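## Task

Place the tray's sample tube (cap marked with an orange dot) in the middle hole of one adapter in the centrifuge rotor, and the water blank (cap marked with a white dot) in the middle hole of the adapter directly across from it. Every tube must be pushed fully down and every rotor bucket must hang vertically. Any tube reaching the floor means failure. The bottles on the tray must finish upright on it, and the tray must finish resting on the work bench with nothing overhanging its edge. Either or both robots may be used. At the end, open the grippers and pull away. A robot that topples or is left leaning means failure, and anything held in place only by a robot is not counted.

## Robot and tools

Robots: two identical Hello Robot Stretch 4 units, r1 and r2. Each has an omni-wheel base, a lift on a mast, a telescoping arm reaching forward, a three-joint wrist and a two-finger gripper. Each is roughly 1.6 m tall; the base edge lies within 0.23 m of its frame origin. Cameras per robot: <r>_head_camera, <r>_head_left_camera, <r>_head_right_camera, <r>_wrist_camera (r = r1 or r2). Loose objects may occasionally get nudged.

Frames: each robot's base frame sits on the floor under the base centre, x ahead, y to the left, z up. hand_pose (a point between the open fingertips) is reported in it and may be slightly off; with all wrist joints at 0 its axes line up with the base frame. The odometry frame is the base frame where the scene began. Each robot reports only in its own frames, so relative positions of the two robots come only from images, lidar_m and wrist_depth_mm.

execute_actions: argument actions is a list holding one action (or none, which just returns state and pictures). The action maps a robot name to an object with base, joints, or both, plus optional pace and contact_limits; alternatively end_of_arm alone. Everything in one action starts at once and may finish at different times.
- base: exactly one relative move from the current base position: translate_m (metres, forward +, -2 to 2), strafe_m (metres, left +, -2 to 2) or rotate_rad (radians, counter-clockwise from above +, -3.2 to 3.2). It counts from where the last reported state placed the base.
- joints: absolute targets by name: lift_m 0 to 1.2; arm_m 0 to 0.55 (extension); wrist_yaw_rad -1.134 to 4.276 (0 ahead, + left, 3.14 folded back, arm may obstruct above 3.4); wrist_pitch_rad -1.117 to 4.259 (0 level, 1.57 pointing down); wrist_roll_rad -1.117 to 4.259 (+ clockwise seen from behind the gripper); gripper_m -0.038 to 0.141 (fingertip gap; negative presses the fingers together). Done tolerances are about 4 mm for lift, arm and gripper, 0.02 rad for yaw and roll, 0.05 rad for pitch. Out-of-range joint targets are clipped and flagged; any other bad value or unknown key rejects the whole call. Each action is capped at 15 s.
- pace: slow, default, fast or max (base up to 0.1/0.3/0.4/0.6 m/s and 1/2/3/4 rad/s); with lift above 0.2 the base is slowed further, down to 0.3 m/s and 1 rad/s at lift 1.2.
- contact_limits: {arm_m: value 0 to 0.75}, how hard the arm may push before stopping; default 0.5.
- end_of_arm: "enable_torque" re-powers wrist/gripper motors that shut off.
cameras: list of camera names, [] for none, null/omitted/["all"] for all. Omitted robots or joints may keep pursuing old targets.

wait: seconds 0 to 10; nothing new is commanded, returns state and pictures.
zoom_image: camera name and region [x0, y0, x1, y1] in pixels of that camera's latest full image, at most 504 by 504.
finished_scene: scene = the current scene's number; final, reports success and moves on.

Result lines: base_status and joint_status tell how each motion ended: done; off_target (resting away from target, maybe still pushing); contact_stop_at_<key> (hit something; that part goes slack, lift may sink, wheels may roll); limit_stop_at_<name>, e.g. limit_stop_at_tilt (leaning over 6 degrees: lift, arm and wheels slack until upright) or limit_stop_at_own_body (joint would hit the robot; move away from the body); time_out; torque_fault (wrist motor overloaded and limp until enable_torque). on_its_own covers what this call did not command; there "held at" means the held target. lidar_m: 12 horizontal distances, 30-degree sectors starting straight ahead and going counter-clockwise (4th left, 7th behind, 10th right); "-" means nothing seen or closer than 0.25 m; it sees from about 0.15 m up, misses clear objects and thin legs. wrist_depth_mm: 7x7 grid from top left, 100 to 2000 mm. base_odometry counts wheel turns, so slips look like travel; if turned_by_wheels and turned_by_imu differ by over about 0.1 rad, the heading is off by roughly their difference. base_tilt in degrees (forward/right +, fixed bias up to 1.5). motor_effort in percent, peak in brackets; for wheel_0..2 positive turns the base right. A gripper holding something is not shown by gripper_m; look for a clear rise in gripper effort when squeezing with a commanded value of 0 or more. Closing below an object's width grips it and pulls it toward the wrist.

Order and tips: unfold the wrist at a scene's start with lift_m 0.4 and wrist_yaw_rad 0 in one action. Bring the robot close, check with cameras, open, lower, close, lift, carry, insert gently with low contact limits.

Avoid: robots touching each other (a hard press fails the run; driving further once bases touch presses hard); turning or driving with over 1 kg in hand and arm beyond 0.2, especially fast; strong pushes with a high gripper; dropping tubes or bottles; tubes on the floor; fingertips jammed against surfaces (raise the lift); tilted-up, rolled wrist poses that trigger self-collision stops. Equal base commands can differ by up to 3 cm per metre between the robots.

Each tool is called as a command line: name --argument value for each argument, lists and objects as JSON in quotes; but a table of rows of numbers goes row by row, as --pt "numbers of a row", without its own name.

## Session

execute_actions --actions '[]'

Scene clock: 0.00 s.
r1.base_odometry: x=+0.000 y=+0.000 heading=+0.000 (m, m, rad; r1's odometry frame)
r1.turned_by_wheels: +0.000 (rad since the last result)
r1.turned_by_imu: +0.000 (rad since the last result)
r1.base_tilt: forward=+0.0 right=+0.7 (deg)
r1.lidar_m: 3.09 3.23 1.22 1.17 1.30 1.82 2.59 1.04 0.79 0.76 0.82 1.16
r1.base_status: not commanded
r1.joint_positions: lift_m=+0.225 arm_m=+0.002 wrist_yaw_rad=+3.154 wrist_pitch_rad=-0.016 wrist_roll_rad=+0.004 gripper_m=+0.057
r1.joint_status: not commanded
r1.motor_effort: lift_m=+18 arm_m=+0 wrist_yaw_rad=+1 wrist_pitch_rad=-7 wrist_roll_rad=+1 gripper_m=-3 wheel_0=-1 wheel_1=+0 wheel_2=+0 (%)
r1.hand_pose: x=-0.1165 y=+0.0838 z=+0.4081 quat_wxyz=(-0.006, +0.008, +0.002, +1.000) (m; r1's base frame)
r1.wrist_depth_mm: - 138 - - - - - / - 125 208 - - - - / - 118 161 - - - - / - 138 213 - - - - / 211 1618 - - - - - / 1160 1499 196 1499 200 1430 1397 / 904 960 1008 109 976 891 931
r2.base_odometry: x=+0.000 y=+0.000 heading=+0.000 (m, m, rad; r2's odometry frame)
r2.turned_by_wheels: +0.000 (rad since the last result)
r2.turned_by_imu: +0.000 (rad since the last result)
r2.base_tilt: forward=-0.4 right=+0.8 (deg)
r2.lidar_m: 3.82 1.13 1.22 2.05 2.03 1.11 0.90 0.91 1.05 1.72 3.23 3.64
r2.base_status: not commanded
r2.joint_positions: lift_m=+0.223 arm_m=+0.000 wrist_yaw_rad=+3.082 wrist_pitch_rad=+0.019 wrist_roll_rad=+0.019 gripper_m=+0.057
r2.joint_status: not commanded
r2.motor_effort: lift_m=+19 arm_m=+0 wrist_yaw_rad=+2 wrist_pitch_rad=-2 wrist_roll_rad=+0 gripper_m=-3 wheel_0=+1 wheel_1=+0 wheel_2=+0 (%)
r2.hand_pose: x=-0.1121 y=+0.1045 z=+0.3955 quat_wxyz=(+0.030, -0.009, +0.010, +0.999) (m; r2's base frame)
r2.wrist_depth_mm: 145 145 1078 1160 1281 1430 1618 / - 144 1078 1160 1308 1430 1537 / - 129 206 1182 1281 1430 1537 / 111 143 252 1138 1255 1366 1576 / 141 960 1042 1138 1205 1397 1499 / 904 976 219 1160 211 1366 1537 / 878 976 1008 155 1042 1025 1118
pictures: r1_head_camera, r1_head_left_camera, r1_head_right_camera, r1_wrist_camera, r2_head_camera, r2_head_left_camera, r2_head_right_camera, r2_wrist_camera
camera_calibration (this result's frames):
r1_wrist_camera: T_world_to_cam=[[0.0257205, 0.999459, -0.0204769, -0.0734486], [0.005238, -0.0206182, -0.999774, 0.464296], [-0.999655, 0.0256074, -0.00576548, 0.112625], [0, 0, 0, 1]] pos_world=[0.112044, 0.0800977, 0.463336]
r2_wrist_camera: T_world_to_cam=[[0.033818, 0.998798, -0.0354874, -0.0803361], [-0.00890968, -0.035205, -0.99934, 0.462882], [-0.999388, 0.0341119, 0.0077084, 0.106972], [0, 0, 0, 1]] pos_world=[0.113747, 0.0928862, 0.458901]
Images, in order (width x height): r1_head_camera 420x560, r1_head_left_camera 420x672, r1_head_right_camera 420x672, r1_wrist_camera 616x392, r2_head_camera 420x560, r2_head_left_camera 420x672, r2_head_right_camera 420x672, r2_wrist_camera 616x392.

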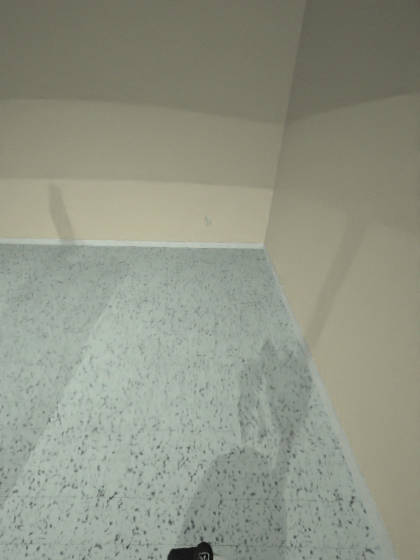

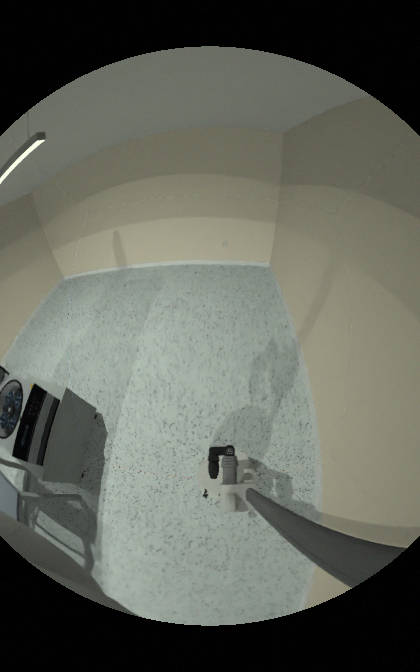

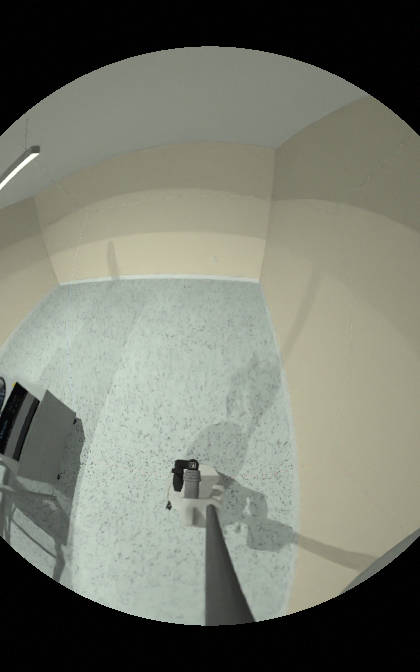

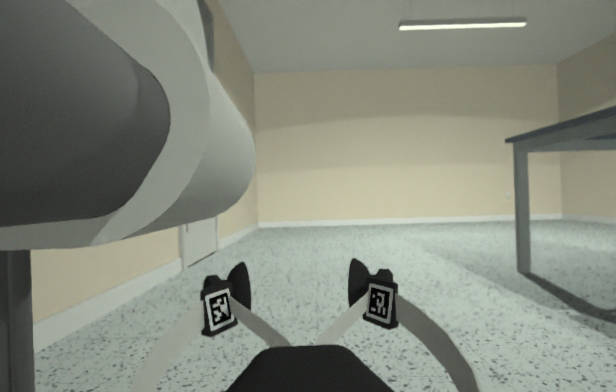

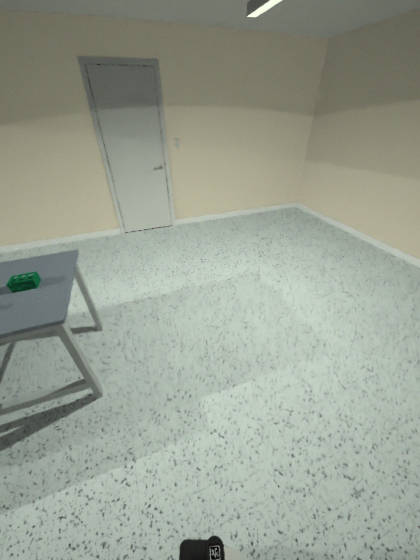

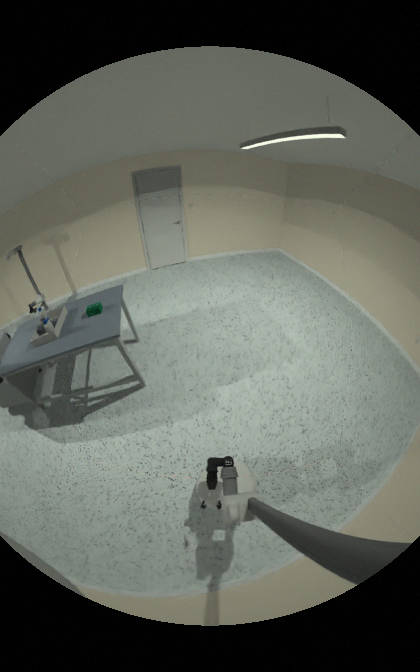

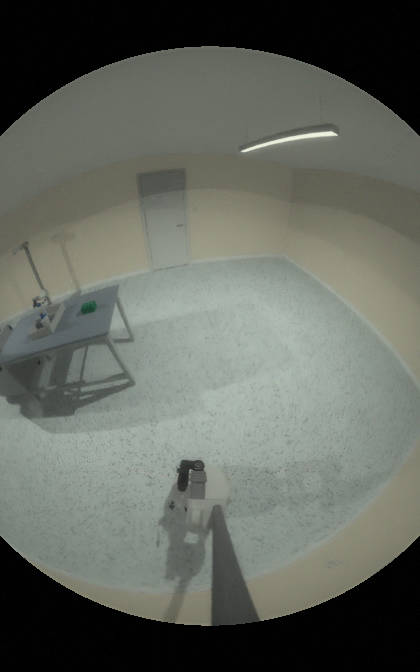

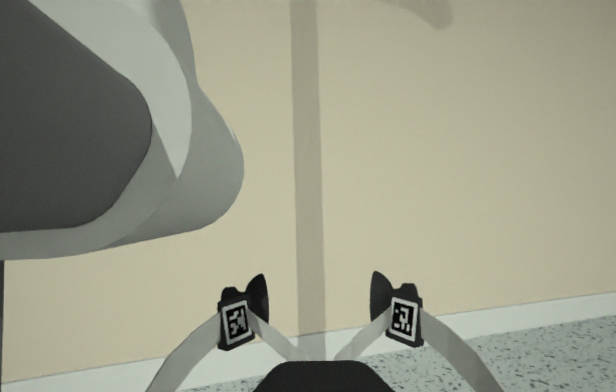

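execute_actions --actions '[{"r1":{"base":{"rotate_rad":1.5},"joints":{"lift_m":0.2},"pace":"max"},"r2":{"base":{"rotate_rad":0.3},"joints":{"lift_m":0.2},"pace":"max"}}]' --cameras '["r1_head_camera","r2_head_camera"]'

Scene clock: 7.13 s.
r1.base_odometry: x=+0.000 y=+0.000 heading=+1.500 (m, m, rad; r1's odometry frame)
r1.turned_by_wheels: +1.500 (rad since the last result)
r1.turned_by_imu: +1.515 (rad since the last result)
r1.base_tilt: forward=+0.1 right=+0.7 (deg)
r1.lidar_m: 1.18 1.22 1.66 3.48 1.14 0.80 0.75 0.79 1.08 2.75 3.21 1.24
r1.base_status: done
r1.joint_positions: lift_m=+0.200 arm_m=+0.002 wrist_yaw_rad=+3.154 wrist_pitch_rad=-0.016 wrist_roll_rad=+0.004 gripper_m=+0.057
r1.joint_status: all done
r1.motor_effort: lift_m=+14(16) arm_m=+0(0) wrist_yaw_rad=+0(1) wrist_pitch_rad=-8(9) wrist_roll_rad=+1(1) gripper_m=-4(3) wheel_0=+0(7) wheel_1=+0(7) wheel_2=+1(10) (%)
r1.hand_pose: x=-0.1165 y=+0.0838 z=+0.3831 quat_wxyz=(-0.006, +0.008, +0.002, +1.000) (m; r1's base frame)
r1.wrist_depth_mm: - 138 891 904 917 931 946 / - 124 208 904 917 917 960 / - 118 161 891 917 931 946 / - 138 215 891 917 931 931 / 212 866 891 891 904 931 946 / 854 866 196 891 200 917 946 / 854 854 866 109 891 866 891
r2.base_odometry: x=+0.000 y=+0.000 heading=+0.300 (m, m, rad; r2's odometry frame)
r2.turned_by_wheels: +0.300 (rad since the last result)
r2.turned_by_imu: +0.297 (rad since the last result)
r2.base_tilt: forward=-0.4 right=+0.8 (deg)
r2.lidar_m: 1.51 1.12 1.54 3.70 1.34 0.96 0.91 0.95 1.28 3.22 3.34 3.98
r2.base_status: done
r2.joint_positions: lift_m=+0.200 arm_m=+0.000 wrist_yaw_rad=+3.082 wrist_pitch_rad=+0.019 wrist_roll_rad=+0.019 gripper_m=+0.057
r2.joint_status: all done
r2.motor_effort: lift_m=+16(18) arm_m=+0(0) wrist_yaw_rad=+0(1) wrist_pitch_rad=-4(5) wrist_roll_rad=+0(1) gripper_m=-3(3) wheel_0=-2(8) wheel_1=+0(10) wheel_2=+0(9) (%)
r2.hand_pose: x=-0.1121 y=+0.1045 z=+0.3730 quat_wxyz=(+0.030, -0.009, +0.010, +0.999) (m; r2's base frame)
r2.wrist_depth_mm: 145 146 1078 1078 1098 1098 1118 / - 144 1042 1078 1098 1078 1118 / - 129 206 1078 1098 1098 1098 / 111 143 254 1060 1078 1060 1138 / 142 1042 1042 1060 1078 1078 1098 / 1008 1042 220 1042 211 1078 1078 / 1008 1008 991 155 1008 976 1060
pictures: r1_head_camera, r2_head_camera
Images, in order (width x height): r1_head_camera 420x560, r2_head_camera 420x560.

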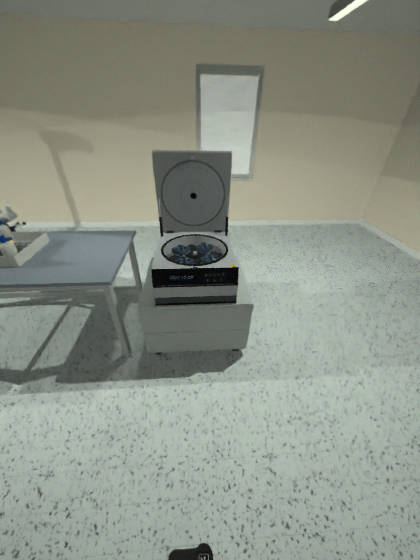

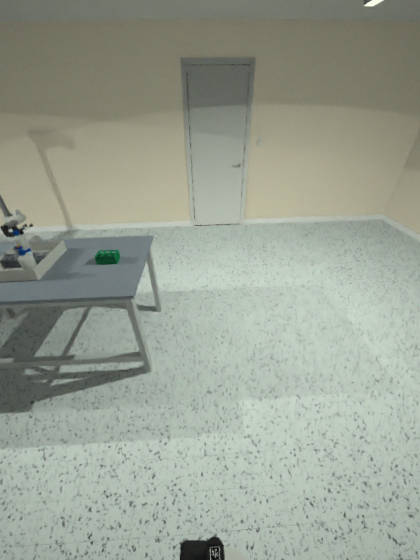

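execute_actions --actions '[{"r1":{"base":{"strafe_m":1.45},"pace":"max"},"r2":{"base":{"translate_m":2.0},"pace":"max"}}]' --cameras '["r1_head_camera","r2_head_left_camera"]'

zoom_image --camera "r1_head_camera" --region '[150, 200, 290, 300]'

Scene clock: 18.00 s.
r1.base_odometry: x=-1.446 y=+0.103 heading=+1.500 (m, m, rad; r1's odometry frame)
r1.turned_by_wheels: +0.000 (rad since the last result)
r1.turned_by_imu: -0.002 (rad since the last result)
r1.base_tilt: forward=+0.0 right=+0.6 (deg)
r1.lidar_m: 1.13 1.15 1.17 3.67 1.15 0.85 0.81 0.84 1.12 2.92 1.70 1.22
r1.base_status: done
r1.joint_positions: lift_m=+0.200 arm_m=+0.002 wrist_yaw_rad=+3.154 wrist_pitch_rad=-0.016 wrist_roll_rad=+0.004 gripper_m=+0.057
r1.joint_status: not commanded
r1.motor_effort: lift_m=+15(15) arm_m=-1(1) wrist_yaw_rad=+1(1) wrist_pitch_rad=-9(7) wrist_roll_rad=-1(0) gripper_m=-4(3) wheel_0=+0(13) wheel_1=+1(12) wheel_2=-1(0) (%)
r1.hand_pose: x=-0.1165 y=+0.0838 z=+0.3831 quat_wxyz=(-0.006, +0.008, +0.002, +1.000) (m; r1's base frame)
r1.wrist_depth_mm: - 138 931 946 960 960 976 / - 125 208 946 960 976 976 / - 118 161 946 976 991 976 / - 138 214 960 960 976 976 / 212 917 931 946 946 960 976 / 904 917 196 946 200 960 976 / 842 891 917 109 931 866 891
r2.base_odometry: x=+1.911 y=+0.591 heading=+0.300 (m, m, rad; r2's odometry frame)
r2.turned_by_wheels: +0.000 (rad since the last result)
r2.turned_by_imu: +0.005 (rad since the last result)
r2.base_tilt: forward=-0.3 right=+0.9 (deg)
r2.lidar_m: 1.80 1.17 1.17 0.66 0.42 0.54 2.94 3.04 3.36 3.22 2.58 1.83
r2.base_status: done
r2.joint_positions: lift_m=+0.200 arm_m=+0.000 wrist_yaw_rad=+3.082 wrist_pitch_rad=+0.019 wrist_roll_rad=+0.019 gripper_m=+0.057
r2.joint_status: not commanded
r2.motor_effort: lift_m=+17(17) arm_m=+0(0) wrist_yaw_rad=+1(1) wrist_pitch_rad=-5(6) wrist_roll_rad=-1(0) gripper_m=-2(5) wheel_0=+0(7) wheel_1=-1(7) wheel_2=+2(16) (%)
r2.hand_pose: x=-0.1121 y=+0.1045 z=+0.3729 quat_wxyz=(+0.030, -0.009, +0.010, +0.999) (m; r2's base frame)
r2.wrist_depth_mm: 145 145 - - - 615 668 / - 144 - - - 946 991 / - 129 206 - - - - / 111 143 252 - - - - / 142 - - - - - - / 1863 1756 220 1756 212 1308 1336 / 1160 1118 1025 155 976 960 1060
pictures: r1_head_camera, r2_head_left_camera
Images, in order (width x height): r1_head_camera 420x560, r2_head_left_camera 420x672.

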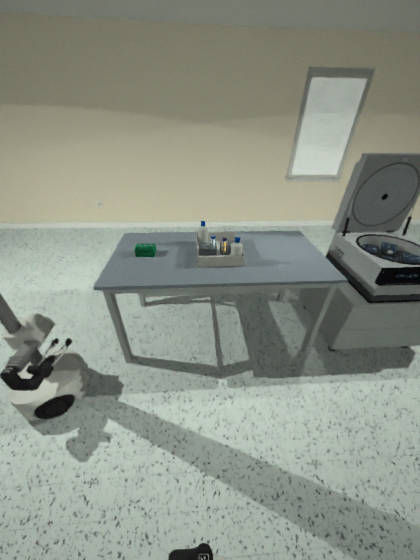

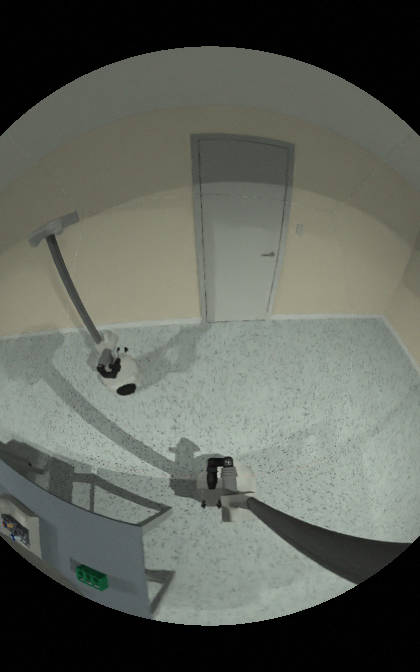

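Region (150, 200, 290, 300) of r1_head_camera's 420x560 image, scaled by 3.600, with more detail than that image has; it fills the top 360 rows of this view, and the rest is white.

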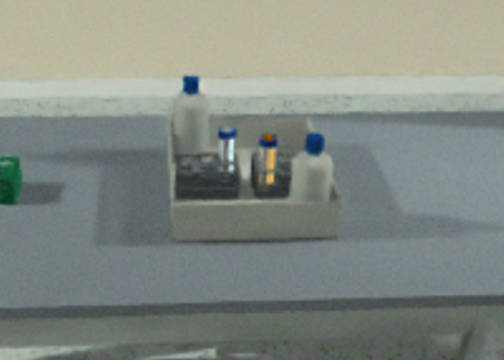

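execute_actions --actions '[{"r1":{"base":{"translate_m":0.85},"joints":{"lift_m":1.12,"wrist_yaw_rad":0,"wrist_pitch_rad":1.57,"gripper_m":0.05},"pace":"max"},"r2":{"base":{"translate_m":0.13},"pace":"max"}}]' --cameras '[]'

execute_actions --actions '[{"r1":{"base":{"strafe_m":-0.05},"joints":{"arm_m":0.48},"pace":"max"},"r2":{"base":{"rotate_rad":3.17},"pace":"max"}}]' --cameras '["r1_wrist_camera","r2_head_camera"]'

Scene clock: 32.97 s.
r1.base_odometry: x=-1.386 y=+0.951 heading=+1.500 (m, m, rad; r1's odometry frame)
r1.turned_by_wheels: +0.000 (rad since the last result)
r1.turned_by_imu: -0.001 (rad since the last result)
r1.base_tilt: forward=+0.0 right=+0.7 (deg)
r1.lidar_m: 0.30 0.30 0.44 0.77 2.45 1.73 1.66 1.71 2.30 1.37 0.46 0.34
r1.base_status: done
r1.joint_positions: lift_m=+1.120 arm_m=+0.002 wrist_yaw_rad=+0.000 wrist_pitch_rad=+1.570 wrist_roll_rad=+0.004 gripper_m=+0.050
r1.joint_status: all done
r1.motor_effort: lift_m=+21(24) arm_m=+0(0) wrist_yaw_rad=-1(4) wrist_pitch_rad=-2(5) wrist_roll_rad=+1(0) gripper_m=-5(5) wheel_0=+0(9) wheel_1=-1(7) wheel_2=-1(13) (%)
r1.hand_pose: x=+0.1733 y=-0.0874 z=+1.0095 quat_wxyz=(+0.707, +0.001, +0.707, -0.001) (m; r1's base frame)
r1.wrist_depth_mm: 455 455 462 466 469 477 484 / 455 459 462 469 469 473 484 / 831 1182 1205 1229 1229 1229 1255 / 1160 1182 1205 1255 1255 1229 1255 / 1182 1205 1008 1008 1255 1255 1255 / 1205 1205 195 1008 199 1255 1255 / 1205 1182 1205 109 1205 1255 1255
r2.base_odometry: x=+2.035 y=+0.630 heading=+0.300 (m, m, rad; r2's odometry frame)
r2.turned_by_wheels: +0.000 (rad since the last result)
r2.turned_by_imu: +0.000 (rad since the last result)
r2.base_tilt: forward=-0.4 right=+0.8 (deg)
r2.lidar_m: 1.68 1.76 2.43 0.77 0.49 0.54 3.07 3.18 3.35 3.22 2.40 1.72
r2.base_status: done
r2.joint_positions: lift_m=+0.200 arm_m=+0.000 wrist_yaw_rad=+3.082 wrist_pitch_rad=+0.019 wrist_roll_rad=+0.019 gripper_m=+0.057
r2.joint_status: not commanded
r2.motor_effort: lift_m=+17(17) arm_m=+0(0) wrist_yaw_rad=+0(0) wrist_pitch_rad=-4(5) wrist_roll_rad=+0(0) gripper_m=-4(2) wheel_0=+0(9) wheel_1=-1(8) wheel_2=+2(14) (%)
r2.hand_pose: x=-0.1121 y=+0.1045 z=+0.3729 quat_wxyz=(+0.030, -0.009, +0.010, +0.999) (m; r2's base frame)
r2.wrist_depth_mm: 145 145 - - - 615 480 / - 144 - - - 878 496 / - 129 206 - - - 477 / 111 143 252 - - - 480 / 141 - - - - - 480 / 1863 1808 220 1708 212 1366 459 / 1138 1138 976 155 960 976 466
pictures: none
No camera images: the call's "cameras" was empty. Leave "cameras" out to get every camera's image.

Scene clock: 35.03 s.
r1.base_odometry: x=-1.336 y=+0.947 heading=+1.500 (m, m, rad; r1's odometry frame)
r1.turned_by_wheels: +0.000 (rad since the last result)
r1.turned_by_imu: -0.001 (rad since the last result)
r1.base_tilt: forward=+0.0 right=+0.7 (deg)
r1.lidar_m: 0.29 0.32 0.45 0.83 2.42 1.74 1.65 1.73 2.29 1.40 0.45 0.33
r1.base_status: done
r1.joint_positions: lift_m=+1.120 arm_m=+0.479 wrist_yaw_rad=+0.000 wrist_pitch_rad=+1.570 wrist_roll_rad=+0.003 gripper_m=+0.050
r1.joint_status: all done
r1.motor_effort: lift_m=+20(20) arm_m=+7(9) wrist_yaw_rad=+0(1) wrist_pitch_rad=-1(1) wrist_roll_rad=+0(0) gripper_m=-4(5) wheel_0=-2(7) wheel_1=-1(8) wheel_2=-1(1) (%)
r1.hand_pose: x=+0.6499 y=-0.0874 z=+1.0095 quat_wxyz=(+0.707, +0.001, +0.707, -0.001) (m; r1's base frame)
r1.wrist_depth_mm: 452 319 421 462 466 473 477 / 455 455 459 462 469 477 480 / 452 455 459 466 466 473 484 / 455 455 404 410 410 480 484 / 455 459 462 473 473 480 480 / 462 462 195 469 200 477 480 / 459 462 442 109 336 484 488
r2.base_odometry: x=+2.035 y=+0.629 heading=-2.813 (m, m, rad; r2's odometry frame)
r2.turned_by_wheels: +3.170 (rad since the last result)
r2.turned_by_imu: +3.144 (rad since the last result)
r2.base_tilt: forward=-0.3 right=+0.7 (deg)
r2.lidar_m: 3.04 3.18 3.36 3.25 2.39 1.73 1.68 1.76 2.46 0.82 0.48 0.57
r2.base_status: done
r2.joint_positions: lift_m=+0.200 arm_m=+0.000 wrist_yaw_rad=+3.082 wrist_pitch_rad=+0.019 wrist_roll_rad=+0.019 gripper_m=+0.057
r2.joint_status: not commanded
r2.motor_effort: lift_m=+17(17) arm_m=+0(0) wrist_yaw_rad=+2(1) wrist_pitch_rad=-4(4) wrist_roll_rad=+0(0) gripper_m=-4(3) wheel_0=-2(13) wheel_1=+1(11) wheel_2=+1(15) (%)
r2.hand_pose: x=-0.1120 y=+0.1045 z=+0.3729 quat_wxyz=(+0.030, -0.009, +0.010, +0.999) (m; r2's base frame)
r2.wrist_depth_mm: 145 146 1921 1983 1863 1863 1808 / - 144 1808 1808 1863 1921 1983 / - 129 206 1863 1863 1921 1921 / 111 143 252 1863 1863 1863 1863 / 141 1863 1863 1863 1921 1863 1863 / 1808 1863 220 1708 211 1618 1661 / 1160 1118 991 154 991 960 1025
pictures: r1_wrist_camera, r2_head_camera
camera_calibration (this result's frames):
r1_wrist_camera: T_world_to_cam=[[-0.0196101, -0.999059, 0.0386943, -0.114748], [-0.999595, 0.0203891, 0.0198419, 0.68535], [-0.0206122, -0.0382895, -0.999054, 1.24751], [0, 0, 0, 1]] pos_world=[0.708537, -0.080847, 1.23717]
Images, in order (width x height): r1_wrist_camera 616x392, r2_head_camera 420x560.

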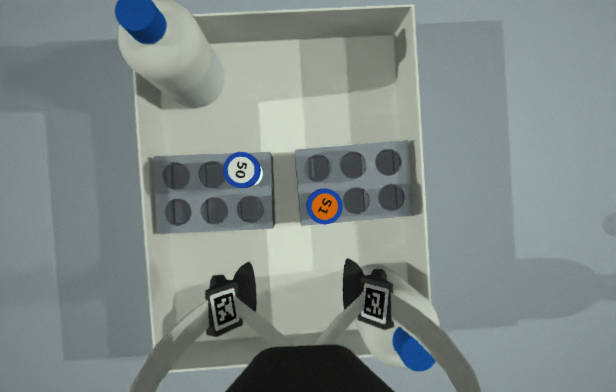

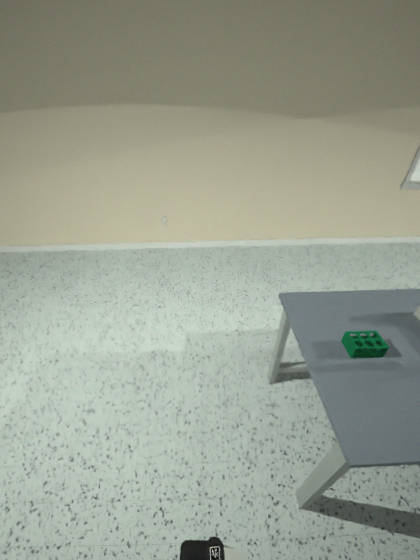

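execute_actions --actions '[{"r1":{"base":{"strafe_m":-0.025},"joints":{"arm_m":0.522,"lift_m":1.03}},"r2":{"base":{"strafe_m":-0.42},"joints":{"lift_m":0.7,"wrist_yaw_rad":0,"wrist_pitch_rad":1.57,"gripper_m":0.05},"pace":"max"}}]' --cameras '["r1_wrist_camera"]'

Scene clock: 40.50 s.
r1.base_odometry: x=-1.312 y=+0.945 heading=+1.500 (m, m, rad; r1's odometry frame)
r1.turned_by_wheels: +0.000 (rad since the last result)
r1.turned_by_imu: -0.001 (rad since the last result)
r1.base_tilt: forward=+0.0 right=+0.6 (deg)
r1.lidar_m: 0.30 0.31 0.43 0.42 0.52 1.73 1.65 1.71 2.31 1.41 0.47 0.33
r1.base_status: done
r1.joint_positions: lift_m=+1.030 arm_m=+0.521 wrist_yaw_rad=+0.000 wrist_pitch_rad=+1.570 wrist_roll_rad=+0.003 gripper_m=+0.050
r1.joint_status: all done
r1.motor_effort: lift_m=+13(19) arm_m=+8(7) wrist_yaw_rad=-1(1) wrist_pitch_rad=+0(0) wrist_roll_rad=+0(0) gripper_m=-5(5) wheel_0=+0(9) wheel_1=+0(8) wheel_2=+0(0) (%)
r1.hand_pose: x=+0.6918 y=-0.0874 z=+0.9201 quat_wxyz=(+0.707, +0.001, +0.707, -0.001) (m; r1's base frame)
r1.wrist_depth_mm: 204 268 349 359 338 384 387 / 256 267 370 377 379 387 387 / 368 368 375 375 379 389 389 / 368 342 370 373 329 387 389 / 370 314 315 319 322 389 392 / 368 370 195 379 199 387 394 / 373 338 377 109 293 394 394
r2.base_odometry: x=+1.899 y=+1.027 heading=-2.813 (m, m, rad; r2's odometry frame)
r2.turned_by_wheels: +0.000 (rad since the last result)
r2.turned_by_imu: -0.002 (rad since the last result)
r2.base_tilt: forward=-0.3 right=+0.9 (deg)
r2.lidar_m: 0.28 3.17 3.79 3.67 2.40 1.77 1.70 1.78 0.47 0.43 0.38 0.29
r2.base_status: done
r2.joint_positions: lift_m=+0.700 arm_m=+0.000 wrist_yaw_rad=+0.000 wrist_pitch_rad=+1.570 wrist_roll_rad=+0.019 gripper_m=+0.050
r2.joint_status: all done
r2.motor_effort: lift_m=+20(24) arm_m=+0(0) wrist_yaw_rad=+0(6) wrist_pitch_rad=+1(1) wrist_roll_rad=-1(0) gripper_m=-4(3) wheel_0=-2(12) wheel_1=+1(16) wheel_2=+0(1) (%)
r2.hand_pose: x=+0.1709 y=-0.0874 z=+0.5896 quat_wxyz=(+0.707, +0.006, +0.707, -0.006) (m; r2's base frame)
r2.wrist_depth_mm: 866 183 199 842 854 831 842 / 842 854 266 842 820 831 831 / 854 842 842 842 831 842 831 / 842 842 831 831 809 820 809 / 831 842 621 609 842 809 809 / 820 820 603 603 211 820 609 / 831 809 603 158 798 683 585
pictures: r1_wrist_camera
camera_calibration (this result's frames):
r1_wrist_camera: T_world_to_cam=[[-0.0197208, -0.999056, 0.0386978, -0.110393], [-0.999589, 0.0205068, 0.0200208, 0.728853], [-0.0207955, -0.0382871, -0.99905, 1.15916], [0, 0, 0, 1]] pos_world=[0.750482, -0.080854, 1.14774]
Images, in order (width x height): r1_wrist_camera 616x392.

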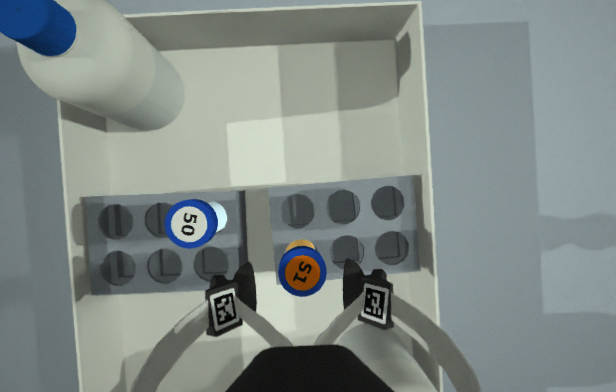

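execute_actions --actions '[{"r1":{"base":{"strafe_m":-0.0025},"joints":{"lift_m":0.987}},"r2":{"joints":{"lift_m":0.95},"pace":"max"}}]' --cameras '[]'

execute_actions --actions '[{"r1":{"joints":{"gripper_m":0.012}},"r2":{"joints":{"lift_m":1.12},"pace":"max"}}]' --cameras '["r1_wrist_camera"]'

execute_actions --actions '[{"r1":{"joints":{"lift_m":1.1}},"r2":{"joints":{"arm_m":0.3},"pace":"max"}}]' --cameras '["r1_wrist_camera","r1_head_right_camera","r2_wrist_camera"]'

Scene clock: 45.30 s.
r1.base_odometry: x=-1.309 y=+0.945 heading=+1.500 (m, m, rad; r1's odometry frame)
r1.turned_by_wheels: +0.000 (rad since the last result)
r1.turned_by_imu: -0.001 (rad since the last result)
r1.base_tilt: forward=+0.0 right=+0.7 (deg)
r1.lidar_m: 0.30 0.32 0.44 0.43 0.51 1.74 1.64 1.72 2.29 1.40 0.46 0.32
r1.base_status: done
r1.joint_positions: lift_m=+0.987 arm_m=+0.521 wrist_yaw_rad=+0.000 wrist_pitch_rad=+1.570 wrist_roll_rad=+0.003 gripper_m=+0.050
r1.joint_status: all done
r1.motor_effort: lift_m=+13(15) arm_m=+7(8) wrist_yaw_rad=+0(0) wrist_pitch_rad=+0(1) wrist_roll_rad=+0(0) gripper_m=-5(4) wheel_0=+1(9) wheel_1=-2(5) wheel_2=-1(1) (%)
r1.hand_pose: x=+0.6918 y=-0.0874 z=+0.8771 quat_wxyz=(+0.707, +0.001, +0.707, -0.001) (m; r1's base frame)
r1.wrist_depth_mm: 187 276 327 330 325 340 343 / 213 272 329 332 336 343 343 / 293 327 330 334 336 343 345 / 298 300 330 330 294 343 345 / 270 271 300 274 279 345 347 / 291 325 195 216 198 347 349 / 306 330 332 109 301 347 349
r2.base_odometry: x=+1.899 y=+1.027 heading=-2.813 (m, m, rad; r2's odometry frame)
r2.turned_by_wheels: +0.000 (rad since the last result)
r2.turned_by_imu: +0.000 (rad since the last result)
r2.base_tilt: forward=-0.4 right=+0.8 (deg)
r2.lidar_m: 0.28 3.19 3.79 3.66 2.37 1.76 1.71 1.79 0.47 0.43 0.38 0.30
r2.base_status: not commanded
r2.joint_positions: lift_m=+0.950 arm_m=+0.000 wrist_yaw_rad=+0.000 wrist_pitch_rad=+1.570 wrist_roll_rad=+0.019 gripper_m=+0.050
r2.joint_status: all done
r2.motor_effort: lift_m=+20(25) arm_m=+0(0) wrist_yaw_rad=+1(0) wrist_pitch_rad=+2(1) wrist_roll_rad=-1(0) gripper_m=-3(2) wheel_0=-1(1) wheel_1=+1(1) wheel_2=+0(0) (%)
r2.hand_pose: x=+0.1709 y=-0.0874 z=+0.8396 quat_wxyz=(+0.707, +0.007, +0.707, -0.007) (m; r2's base frame)
r2.wrist_depth_mm: 1118 1138 315 314 312 307 309 / 1118 1098 314 310 310 309 307 / 1098 1118 312 309 309 306 306 / 1098 1118 1098 1060 1060 1078 1060 / 1078 1078 1078 866 1060 1060 854 / 1078 1078 842 842 212 854 831 / 1078 1060 866 158 1060 842 831
pictures: none
No camera images: the call's "cameras" was empty. Leave "cameras" out to get every camera's image.

Scene clock: 46.47 s.
r1.base_odometry: x=-1.309 y=+0.945 heading=+1.500 (m, m, rad; r1's odometry frame)
r1.turned_by_wheels: +0.000 (rad since the last result)
r1.turned_by_imu: +0.000 (rad since the last result)
r1.base_tilt: forward=+0.0 right=+0.6 (deg)
r1.lidar_m: 0.30 0.32 0.44 0.43 0.50 1.75 1.64 1.70 2.30 1.41 0.46 0.34
r1.base_status: not commanded
r1.joint_positions: lift_m=+0.987 arm_m=+0.521 wrist_yaw_rad=+0.000 wrist_pitch_rad=+1.570 wrist_roll_rad=+0.003 gripper_m=+0.012
r1.joint_status: all done
r1.motor_effort: lift_m=+13(13) arm_m=+7(8) wrist_yaw_rad=+3(1) wrist_pitch_rad=+0(1) wrist_roll_rad=-2(0) gripper_m=-17(19) wheel_0=+1(1) wheel_1=-2(2) wheel_2=-1(0) (%)
r1.hand_pose: x=+0.6918 y=-0.0874 z=+0.8771 quat_wxyz=(+0.707, +0.001, +0.707, -0.001) (m; r1's base frame)
r1.wrist_depth_mm: 188 277 327 330 324 340 343 / 213 273 329 332 336 343 345 / 294 327 330 334 336 343 345 / 297 300 330 327 294 342 345 / 270 271 301 277 279 343 347 / 291 307 190 210 190 345 349 / 306 329 332 109 309 347 349
r2.base_odometry: x=+1.899 y=+1.027 heading=-2.813 (m, m, rad; r2's odometry frame)
r2.turned_by_wheels: +0.000 (rad since the last result)
r2.turned_by_imu: +0.000 (rad since the last result)
r2.base_tilt: forward=-0.2 right=+0.9 (deg)
r2.lidar_m: 0.27 3.16 3.79 3.67 2.39 1.78 1.72 1.79 0.48 0.42 0.39 0.30
r2.base_status: not commanded
r2.joint_positions: lift_m=+1.120 arm_m=+0.000 wrist_yaw_rad=+0.000 wrist_pitch_rad=+1.570 wrist_roll_rad=+0.019 gripper_m=+0.050
r2.joint_status: all done
r2.motor_effort: lift_m=+20(22) arm_m=+0(0) wrist_yaw_rad=+1(1) wrist_pitch_rad=+2(1) wrist_roll_rad=+0(0) gripper_m=-3(3) wheel_0=-1(1) wheel_1=+1(1) wheel_2=+0(0) (%)
r2.hand_pose: x=+0.1709 y=-0.0874 z=+1.0096 quat_wxyz=(+0.707, +0.007, +0.707, -0.007) (m; r2's base frame)
r2.wrist_depth_mm: 1336 1336 1308 488 488 488 484 / 1308 1336 1308 488 484 480 480 / 1308 1308 1308 488 477 477 473 / 1255 1255 1255 1281 1255 1255 1281 / 1281 1255 1255 1025 1255 1078 1229 / 1229 1229 1042 1008 211 1025 991 / 1229 1255 1229 158 1229 1008 1008
pictures: r1_wrist_camera
camera_calibration (this result's frames):
r1_wrist_camera: T_world_to_cam=[[-0.0197208, -0.999056, 0.0386978, -0.108729], [-0.999589, 0.0205068, 0.0200208, 0.729717], [-0.0207955, -0.0382871, -0.99905, 1.1162], [0, 0, 0, 1]] pos_world=[0.750485, -0.080854, 1.10474]
Images, in order (width x height): r1_wrist_camera 616x392.

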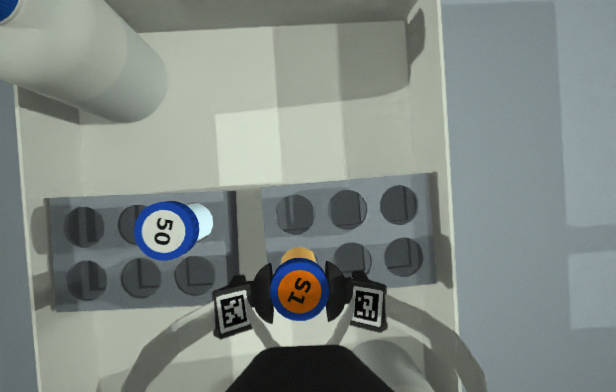

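Scene clock: 48.07 s.
r1.base_odometry: x=-1.309 y=+0.945 heading=+1.500 (m, m, rad; r1's odometry frame)
r1.turned_by_wheels: +0.000 (rad since the last result)
r1.turned_by_imu: +0.000 (rad since the last result)
r1.base_tilt: forward=+0.0 right=+0.5 (deg)
r1.lidar_m: 0.30 0.32 0.44 0.43 0.51 1.74 1.66 1.70 2.29 1.41 0.47 0.33
r1.base_status: not commanded
r1.joint_positions: lift_m=+1.100 arm_m=+0.521 wrist_yaw_rad=+0.000 wrist_pitch_rad=+1.570 wrist_roll_rad=+0.003 gripper_m=+0.012
r1.joint_status: all done
r1.motor_effort: lift_m=+22(23) arm_m=+8(8) wrist_yaw_rad=-3(0) wrist_pitch_rad=+0(0) wrist_roll_rad=+2(0) gripper_m=-17(16) wheel_0=+1(1) wheel_1=-2(2) wheel_2=-1(1) (%)
r1.hand_pose: x=+0.6918 y=-0.0874 z=+0.9894 quat_wxyz=(+0.707, +0.001, +0.707, -0.001) (m; r1's base frame)
r1.wrist_depth_mm: 430 439 442 445 449 455 455 / 430 300 442 439 445 455 459 / 436 427 439 445 445 459 459 / 436 392 433 439 445 455 462 / 436 387 413 387 449 455 462 / 442 439 190 210 190 462 466 / 442 394 445 109 320 462 462
r2.base_odometry: x=+1.899 y=+1.027 heading=-2.813 (m, m, rad; r2's odometry frame)
r2.turned_by_wheels: +0.000 (rad since the last result)
r2.turned_by_imu: +0.000 (rad since the last result)
r2.base_tilt: forward=-0.3 right=+0.8 (deg)
r2.lidar_m: 0.26 3.17 3.78 3.67 2.40 1.78 1.71 1.77 0.47 0.42 0.38 0.28
r2.base_status: not commanded
r2.joint_positions: lift_m=+1.120 arm_m=+0.298 wrist_yaw_rad=+0.000 wrist_pitch_rad=+1.570 wrist_roll_rad=+0.019 gripper_m=+0.050
r2.joint_status: all done
r2.motor_effort: lift_m=+20(20) arm_m=+8(9) wrist_yaw_rad=+0(1) wrist_pitch_rad=+3(3) wrist_roll_rad=+0(0) gripper_m=-2(4) wheel_0=-1(2) wheel_1=+1(1) wheel_2=+0(0) (%)
r2.hand_pose: x=+0.4696 y=-0.0874 z=+1.0096 quat_wxyz=(+0.707, +0.007, +0.707, -0.007) (m; r2's base frame)
r2.wrist_depth_mm: 1308 1308 1308 488 488 484 480 / 1308 1281 1308 488 452 477 480 / 1308 1308 1255 484 480 480 473 / 1308 1229 1255 480 477 473 469 / 1281 1281 1281 473 469 473 469 / 1255 1255 473 469 211 469 466 / 1255 1229 469 158 462 462 459
pictures: r1_head_right_camera, r1_wrist_camera, r2_wrist_camera
camera_calibration (this result's frames):
r1_wrist_camera: T_world_to_cam=[[-0.0197208, -0.999056, 0.0386978, -0.113074], [-0.999589, 0.0205068, 0.0200209, 0.727472], [-0.0207956, -0.0382871, -0.99905, 1.22838], [0, 0, 0, 1]] pos_world=[0.750488, -0.080854, 1.21702]
r2_wrist_camera: T_world_to_cam=[[-0.034683, -0.999046, -0.0265183, -0.0380895], [-0.999027, 0.0353809, -0.0263169, 0.563806], [0.02723, 0.0255797, -0.999302, 1.2239], [0, 0, 0, 1]] pos_world=[0.52861, -0.0893082, 1.23688]
Images, in order (width x height): r1_head_right_camera 420x672, r1_wrist_camera 616x392, r2_wrist_camera 616x392.

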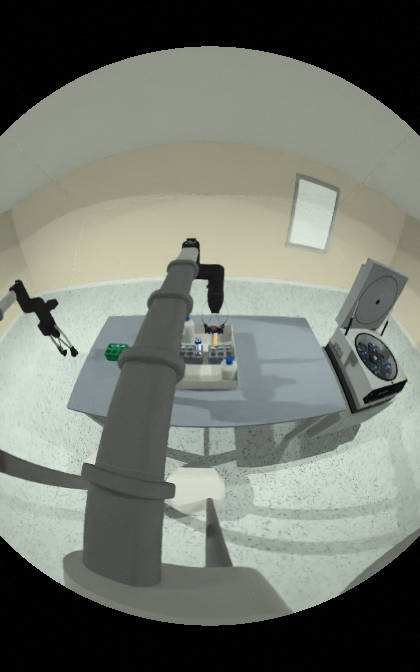

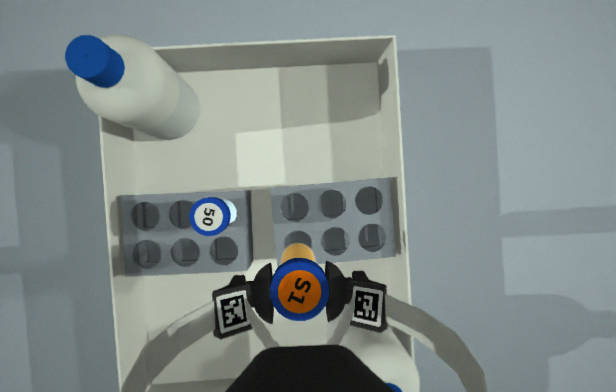

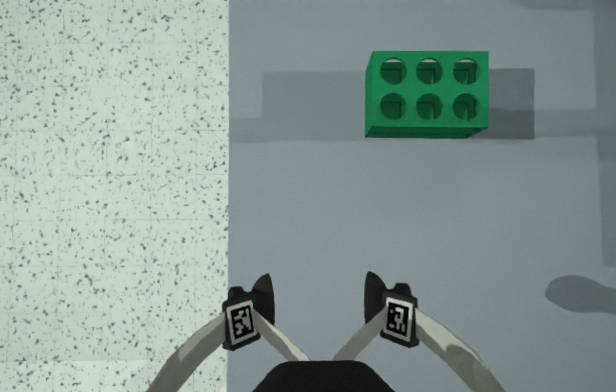

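execute_actions --actions '[{"r1":{"base":{"strafe_m":-0.62},"pace":"fast"},"r2":{"base":{"strafe_m":-0.575},"joints":{"arm_m":0.52,"lift_m":1.08},"pace":"fast"}}]' --cameras '["r2_wrist_camera"]'

Scene clock: 55.60 s.
r1.base_odometry: x=-0.691 y=+0.901 heading=+1.499 (m, m, rad; r1's odometry frame)
r1.turned_by_wheels: +0.000 (rad since the last result)
r1.turned_by_imu: -0.001 (rad since the last result)
r1.base_tilt: forward=+0.0 right=+0.7 (deg)
r1.lidar_m: 0.32 0.35 0.47 0.48 2.39 1.72 1.62 1.71 2.26 3.81 0.49 0.34
r1.base_status: done
r1.joint_positions: lift_m=+1.100 arm_m=+0.521 wrist_yaw_rad=+0.000 wrist_pitch_rad=+1.570 wrist_roll_rad=+0.003 gripper_m=+0.012
r1.joint_status: not commanded
r1.motor_effort: lift_m=+22(22) arm_m=+7(8) wrist_yaw_rad=+2(0) wrist_pitch_rad=+0(1) wrist_roll_rad=+1(2) gripper_m=-17(17) wheel_0=-1(10) wheel_1=+0(9) wheel_2=-1(3) (%)
r1.hand_pose: x=+0.6918 y=-0.0874 z=+0.9894 quat_wxyz=(+0.707, +0.001, +0.707, -0.001) (m; r1's base frame)
r1.wrist_depth_mm: 433 436 439 442 1205 1205 455 / 433 439 439 445 661 640 466 / 436 439 442 449 661 661 473 / 433 442 445 449 668 668 477 / 439 445 445 449 668 668 484 / 436 445 190 210 190 668 492 / 442 442 445 109 676 627 496
r2.base_odometry: x=+1.714 y=+1.571 heading=-2.813 (m, m, rad; r2's odometry frame)
r2.turned_by_wheels: +0.000 (rad since the last result)
r2.turned_by_imu: -0.002 (rad since the last result)
r2.base_tilt: forward=-0.3 right=+0.9 (deg)
r2.lidar_m: 0.26 0.28 0.42 4.24 2.39 1.79 1.73 1.80 0.52 0.48 0.37 0.27
r2.base_status: done
r2.joint_positions: lift_m=+1.080 arm_m=+0.518 wrist_yaw_rad=+0.000 wrist_pitch_rad=+1.570 wrist_roll_rad=+0.019 gripper_m=+0.050
r2.joint_status: all done
r2.motor_effort: lift_m=+16(19) arm_m=+9(10) wrist_yaw_rad=+0(0) wrist_pitch_rad=+4(1) wrist_roll_rad=+0(1) gripper_m=-5(3) wheel_0=+0(11) wheel_1=+1(10) wheel_2=+0(1) (%)
r2.hand_pose: x=+0.6896 y=-0.0874 z=+0.9699 quat_wxyz=(+0.707, +0.007, +0.707, -0.007) (m; r2's base frame)
r2.wrist_depth_mm: 452 452 445 445 445 445 439 / 449 452 452 442 442 439 436 / 449 445 442 301 433 430 430 / 445 439 436 433 433 433 430 / 442 439 433 430 433 424 410 / 439 439 430 370 211 368 397 / 433 430 410 158 418 362 407
pictures: r2_wrist_camera
camera_calibration (this result's frames):
r2_wrist_camera: T_world_to_cam=[[-0.0347177, -0.999045, -0.0265171, -0.0314885], [-0.999027, 0.0354146, -0.0262825, 0.782499], [0.0271965, 0.0255788, -0.999303, 1.17831], [0, 0, 0, 1]] pos_world=[0.748598, -0.0893102, 1.19722]
Images, in order (width x height): r2_wrist_camera 616x392.

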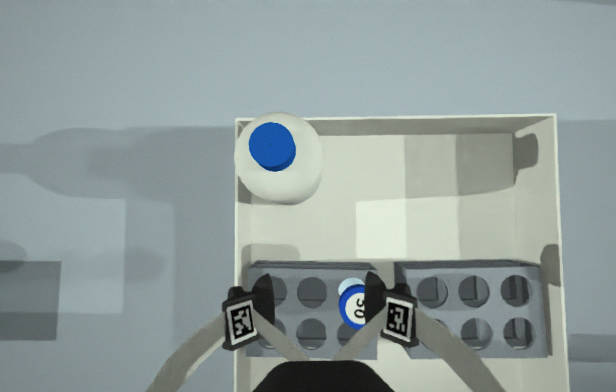

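execute_actions --actions '[{"r1":{"base":{"strafe_m":-0.58},"joints":{"arm_m":0.42},"pace":"fast"},"r2":{"base":{"strafe_m":-0.0325},"joints":{"arm_m":0.492,"lift_m":1.035}}}]' --cameras '["r1_wrist_camera","r2_wrist_camera"]'

Scene clock: 61.47 s.
r1.base_odometry: x=-0.112 y=+0.859 heading=+1.499 (m, m, rad; r1's odometry frame)
r1.turned_by_wheels: +0.000 (rad since the last result)
r1.turned_by_imu: -0.001 (rad since the last result)
r1.base_tilt: forward=+0.1 right=+0.7 (deg)
r1.lidar_m: 0.32 0.36 0.50 1.01 2.39 1.69 1.61 1.67 2.25 3.24 0.52 0.37
r1.base_status: done
r1.joint_positions: lift_m=+1.100 arm_m=+0.421 wrist_yaw_rad=+0.000 wrist_pitch_rad=+1.570 wrist_roll_rad=+0.003 gripper_m=+0.012
r1.joint_status: all done
r1.motor_effort: lift_m=+22(22) arm_m=-7(7) wrist_yaw_rad=+0(2) wrist_pitch_rad=-2(0) wrist_roll_rad=+0(1) gripper_m=-17(16) wheel_0=-1(6) wheel_1=+1(9) wheel_2=+0(3) (%)
r1.hand_pose: x=+0.5924 y=-0.0874 z=+0.9894 quat_wxyz=(+0.707, +0.001, +0.707, -0.001) (m; r1's base frame)
r1.wrist_depth_mm: 976 392 462 459 452 413 1229 / 1160 394 452 466 449 459 820 / 1138 399 462 462 469 473 820 / 1182 397 462 469 469 459 820 / 1160 399 480 439 473 436 831 / 809 397 190 209 190 415 418 / 1182 399 402 109 410 415 1255
r2.base_odometry: x=+1.703 y=+1.602 heading=-2.813 (m, m, rad; r2's odometry frame)
r2.turned_by_wheels: +0.000 (rad since the last result)
r2.turned_by_imu: +0.000 (rad since the last result)
r2.base_tilt: forward=-0.2 right=+0.8 (deg)
r2.lidar_m: 0.25 0.27 0.40 4.27 2.40 1.81 1.73 1.80 1.21 1.02 0.37 0.27
r2.base_status: done
r2.joint_positions: lift_m=+1.035 arm_m=+0.494 wrist_yaw_rad=+0.000 wrist_pitch_rad=+1.570 wrist_roll_rad=+0.019 gripper_m=+0.050
r2.joint_status: all done
r2.motor_effort: lift_m=+15(16) arm_m=-9(9) wrist_yaw_rad=-1(0) wrist_pitch_rad=+2(3) wrist_roll_rad=+0(0) gripper_m=-4(3) wheel_0=-2(11) wheel_1=-1(10) wheel_2=+0(1) (%)
r2.hand_pose: x=+0.6647 y=-0.0874 z=+0.9250 quat_wxyz=(+0.707, +0.007, +0.707, -0.007) (m; r2's base frame)
r2.wrist_depth_mm: 407 404 404 399 402 397 394 / 402 404 233 392 394 370 389 / 399 397 253 392 389 389 387 / 397 399 392 392 387 384 382 / 397 394 362 382 379 357 382 / 394 389 312 322 211 334 379 / 389 389 375 158 379 319 357
pictures: r1_wrist_camera, r2_wrist_camera
camera_calibration (this result's frames):
r1_wrist_camera: T_world_to_cam=[[-0.019824, -0.999054, 0.0387007, -0.114976], [-0.999584, 0.0206157, 0.0201668, 0.628], [-0.0209455, -0.0382848, -0.999047, 1.22642], [0, 0, 0, 1]] pos_world=[0.651147, -0.0808604, 1.21704]
r2_wrist_camera: T_world_to_cam=[[-0.0347873, -0.999043, -0.0265118, -0.0335056], [-0.999029, 0.0354803, -0.0261325, 0.75624], [0.0270482, 0.025577, -0.999307, 1.13418], [0, 0, 0, 1]] pos_world=[0.723662, -0.0893141, 1.15227]
Images, in order (width x height): r1_wrist_camera 616x392, r2_wrist_camera 616x392.

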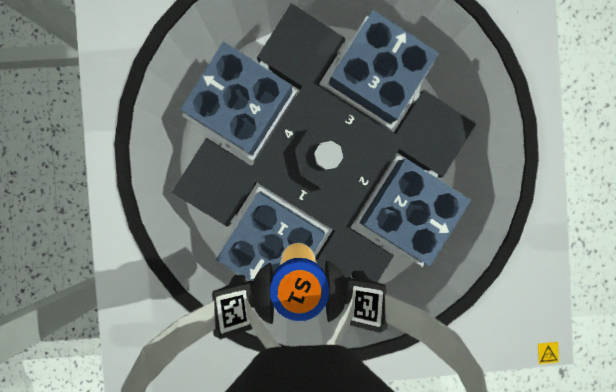

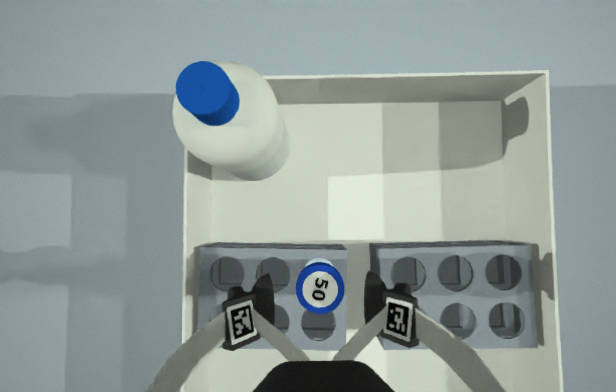

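execute_actions --actions '[{"r1":{"base":{"strafe_m":-0.149},"joints":{"arm_m":0.451,"lift_m":1.02}},"r2":{"joints":{"lift_m":0.987}}}]' --cameras '["r1_wrist_camera","r2_wrist_camera"]'

zoom_image --camera "r1_wrist_camera" --region '[220, 170, 380, 320]'

Scene clock: 68.40 s.
r1.base_odometry: x=+0.037 y=+0.849 heading=+1.499 (m, m, rad; r1's odometry frame)
r1.turned_by_wheels: +0.000 (rad since the last result)
r1.turned_by_imu: -0.001 (rad since the last result)
r1.base_tilt: forward=+0.1 right=+0.7 (deg)
r1.lidar_m: 0.34 0.36 0.49 1.16 2.36 1.70 1.60 1.65 2.24 3.11 3.18 0.37
r1.base_status: done
r1.joint_positions: lift_m=+1.020 arm_m=+0.450 wrist_yaw_rad=+0.000 wrist_pitch_rad=+1.570 wrist_roll_rad=+0.003 gripper_m=+0.012
r1.joint_status: all done
r1.motor_effort: lift_m=+14(17) arm_m=+7(8) wrist_yaw_rad=+0(1) wrist_pitch_rad=-2(1) wrist_roll_rad=+0(1) gripper_m=-17(17) wheel_0=-1(11) wheel_1=+1(7) wheel_2=-1(0) (%)
r1.hand_pose: x=+0.6208 y=-0.0874 z=+0.9101 quat_wxyz=(+0.707, +0.001, +0.707, -0.001) (m; r1's base frame)
r1.wrist_depth_mm: 370 379 382 384 325 1138 1138 / 366 379 379 392 340 1138 1138 / 368 377 382 387 387 1138 1160 / 377 379 382 389 407 1138 1160 / 384 373 384 359 353 1138 1160 / 375 355 190 210 190 1160 1182 / 347 364 415 109 332 1160 1182
r2.base_odometry: x=+1.703 y=+1.602 heading=-2.813 (m, m, rad; r2's odometry frame)
r2.turned_by_wheels: +0.000 (rad since the last result)
r2.turned_by_imu: +0.000 (rad since the last result)
r2.base_tilt: forward=-0.2 right=+0.7 (deg)
r2.lidar_m: 0.26 0.28 0.41 4.28 2.39 1.79 1.71 1.80 2.51 1.02 0.38 0.27
r2.base_status: not commanded
r2.joint_positions: lift_m=+0.987 arm_m=+0.494 wrist_yaw_rad=+0.000 wrist_pitch_rad=+1.570 wrist_roll_rad=+0.019 gripper_m=+0.050
r2.joint_status: all done
r2.motor_effort: lift_m=+15(14) arm_m=-8(8) wrist_yaw_rad=-1(0) wrist_pitch_rad=+2(3) wrist_roll_rad=+0(1) gripper_m=-3(3) wheel_0=-2(2) wheel_1=-1(1) wheel_2=+0(0) (%)
r2.hand_pose: x=+0.6647 y=-0.0874 z=+0.8770 quat_wxyz=(+0.707, +0.007, +0.707, -0.007) (m; r2's base frame)
r2.wrist_depth_mm: 355 355 351 351 349 349 345 / 355 351 199 334 336 340 298 / 351 351 213 342 342 342 304 / 349 347 342 342 338 338 298 / 343 343 309 307 336 306 286 / 343 340 278 215 211 274 271 / 340 340 276 157 301 270 285
pictures: r1_wrist_camera, r2_wrist_camera
camera_calibration (this result's frames):
r1_wrist_camera: T_world_to_cam=[[-0.0198437, -0.999054, 0.0387015, -0.111333], [-0.999583, 0.020637, 0.0202082, 0.657878], [-0.0209878, -0.0382844, -0.999046, 1.14779], [0, 0, 0, 1]] pos_world=[0.679483, -0.0808616, 1.13771]
r2_wrist_camera: T_world_to_cam=[[-0.0347873, -0.999043, -0.0265118, -0.0347788], [-0.999029, 0.0354802, -0.0261325, 0.754983], [0.0270482, 0.025577, -0.999307, 1.08619], [0, 0, 0, 1]] pos_world=[0.72366, -0.0893141, 1.10425]
Images, in order (width x height): r1_wrist_camera 616x392, r2_wrist_camera 616x392.

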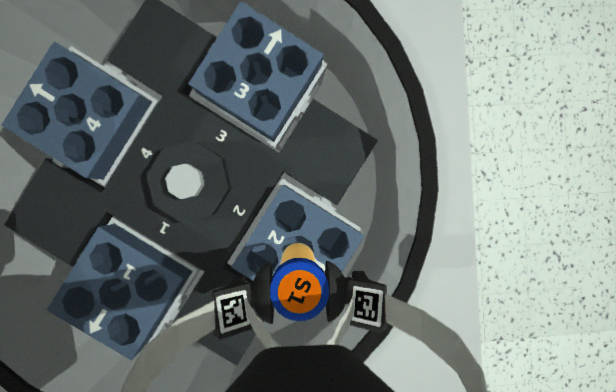

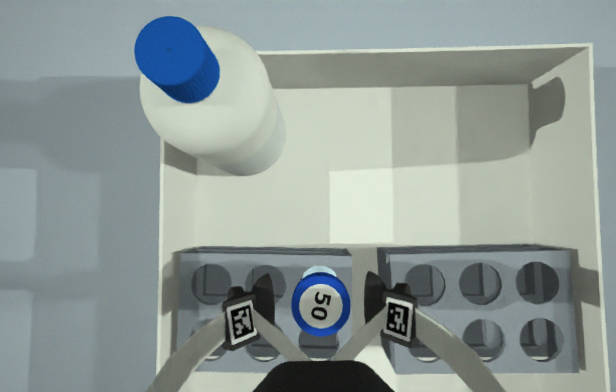

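Region (220, 170, 380, 320) of r1_wrist_camera's 616x392 image, scaled by 3.150; it fills the top 472 rows of this view, and the rest is white.

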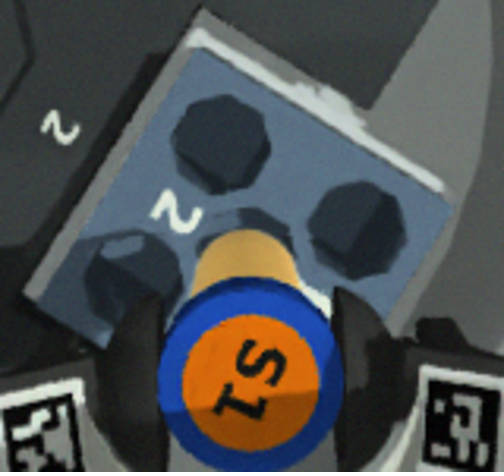

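execute_actions --actions '[{"r1":{"joints":{"arm_m":0.4455,"lift_m":0.96},"pace":"slow"},"r2":{"joints":{"gripper_m":0.012}}}]' --cameras '["r1_wrist_camera","r2_wrist_camera"]'

Scene clock: 73.20 s.
r1.base_odometry: x=+0.037 y=+0.849 heading=+1.499 (m, m, rad; r1's odometry frame)
r1.turned_by_wheels: +0.000 (rad since the last result)
r1.turned_by_imu: -0.001 (rad since the last result)
r1.base_tilt: forward=+0.0 right=+0.6 (deg)
r1.lidar_m: 0.34 0.36 0.50 1.16 2.35 1.70 1.61 1.67 2.23 3.10 3.19 0.37
r1.base_status: not commanded
r1.joint_positions: lift_m=+0.960 arm_m=+0.447 wrist_yaw_rad=+0.000 wrist_pitch_rad=+1.570 wrist_roll_rad=+0.003 gripper_m=+0.012
r1.joint_status: all done
r1.motor_effort: lift_m=+13(12) arm_m=-8(3) wrist_yaw_rad=-1(3) wrist_pitch_rad=+0(0) wrist_roll_rad=+0(1) gripper_m=-16(16) wheel_0=-1(0) wheel_1=+1(1) wheel_2=-1(1) (%)
r1.hand_pose: x=+0.6180 y=-0.0874 z=+0.8501 quat_wxyz=(+0.707, +0.001, +0.707, -0.001) (m; r1's base frame)
r1.wrist_depth_mm: 322 319 301 325 289 268 1060 / 296 320 317 327 332 271 1078 / 297 319 325 327 329 271 1078 / 319 303 324 329 399 270 1078 / 317 324 324 301 315 271 1078 / 297 300 190 210 190 273 1098 / 315 298 327 109 272 272 1098
r2.base_odometry: x=+1.703 y=+1.602 heading=-2.813 (m, m, rad; r2's odometry frame)
r2.turned_by_wheels: +0.000 (rad since the last result)
r2.turned_by_imu: +0.000 (rad since the last result)
r2.base_tilt: forward=-0.4 right=+0.8 (deg)
r2.lidar_m: 0.26 0.27 0.40 4.28 2.40 1.81 1.72 1.81 2.49 1.02 0.38 0.28
r2.base_status: not commanded
r2.joint_positions: lift_m=+0.987 arm_m=+0.494 wrist_yaw_rad=+0.000 wrist_pitch_rad=+1.570 wrist_roll_rad=+0.019 gripper_m=+0.012
r2.joint_status: all done
r2.motor_effort: lift_m=+16(15) arm_m=-9(9) wrist_yaw_rad=+0(0) wrist_pitch_rad=+3(3) wrist_roll_rad=+0(0) gripper_m=-13(14) wheel_0=-2(2) wheel_1=-1(1) wheel_2=+0(0) (%)
r2.hand_pose: x=+0.6647 y=-0.0874 z=+0.8770 quat_wxyz=(+0.707, +0.007, +0.707, -0.007) (m; r2's base frame)
r2.wrist_depth_mm: 355 353 351 351 347 345 343 / 353 351 199 332 336 340 297 / 351 349 213 342 340 340 307 / 349 347 342 342 338 338 298 / 345 345 309 307 334 306 285 / 342 342 277 209 204 273 273 / 342 336 276 221 272 270 286
pictures: r1_wrist_camera, r2_wrist_camera
camera_calibration (this result's frames):
r1_wrist_camera: T_world_to_cam=[[-0.0198439, -0.999054, 0.0387015, -0.109066], [-0.999583, 0.0206372, 0.0202081, 0.656309], [-0.0209877, -0.0382844, -0.999046, 1.08781], [0, 0, 0, 1]] pos_world=[0.676702, -0.0808617, 1.07773]
r2_wrist_camera: T_world_to_cam=[[-0.034787, -0.999043, -0.0265118, -0.034779], [-0.999029, 0.03548, -0.0261323, 0.754982], [0.0270479, 0.025577, -0.999307, 1.08619], [0, 0, 0, 1]] pos_world=[0.72366, -0.0893141, 1.10425]
Images, in order (width x height): r1_wrist_camera 616x392, r2_wrist_camera 616x392.

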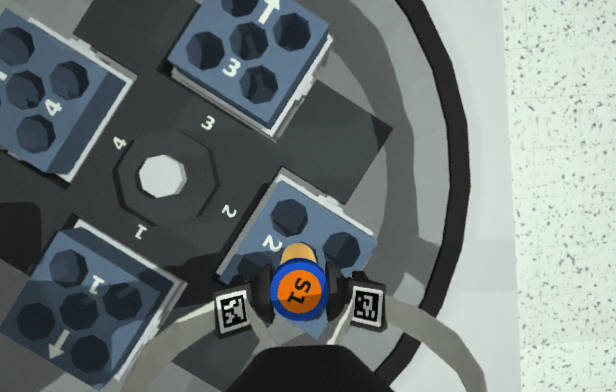

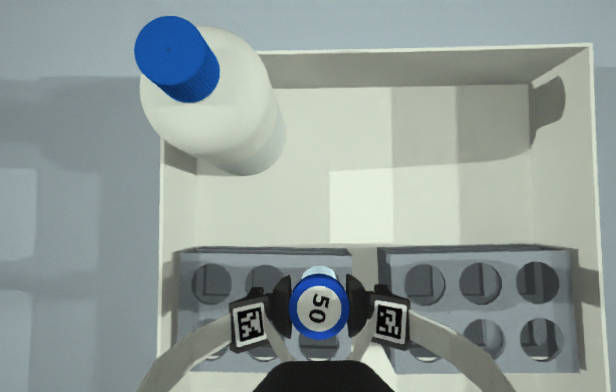

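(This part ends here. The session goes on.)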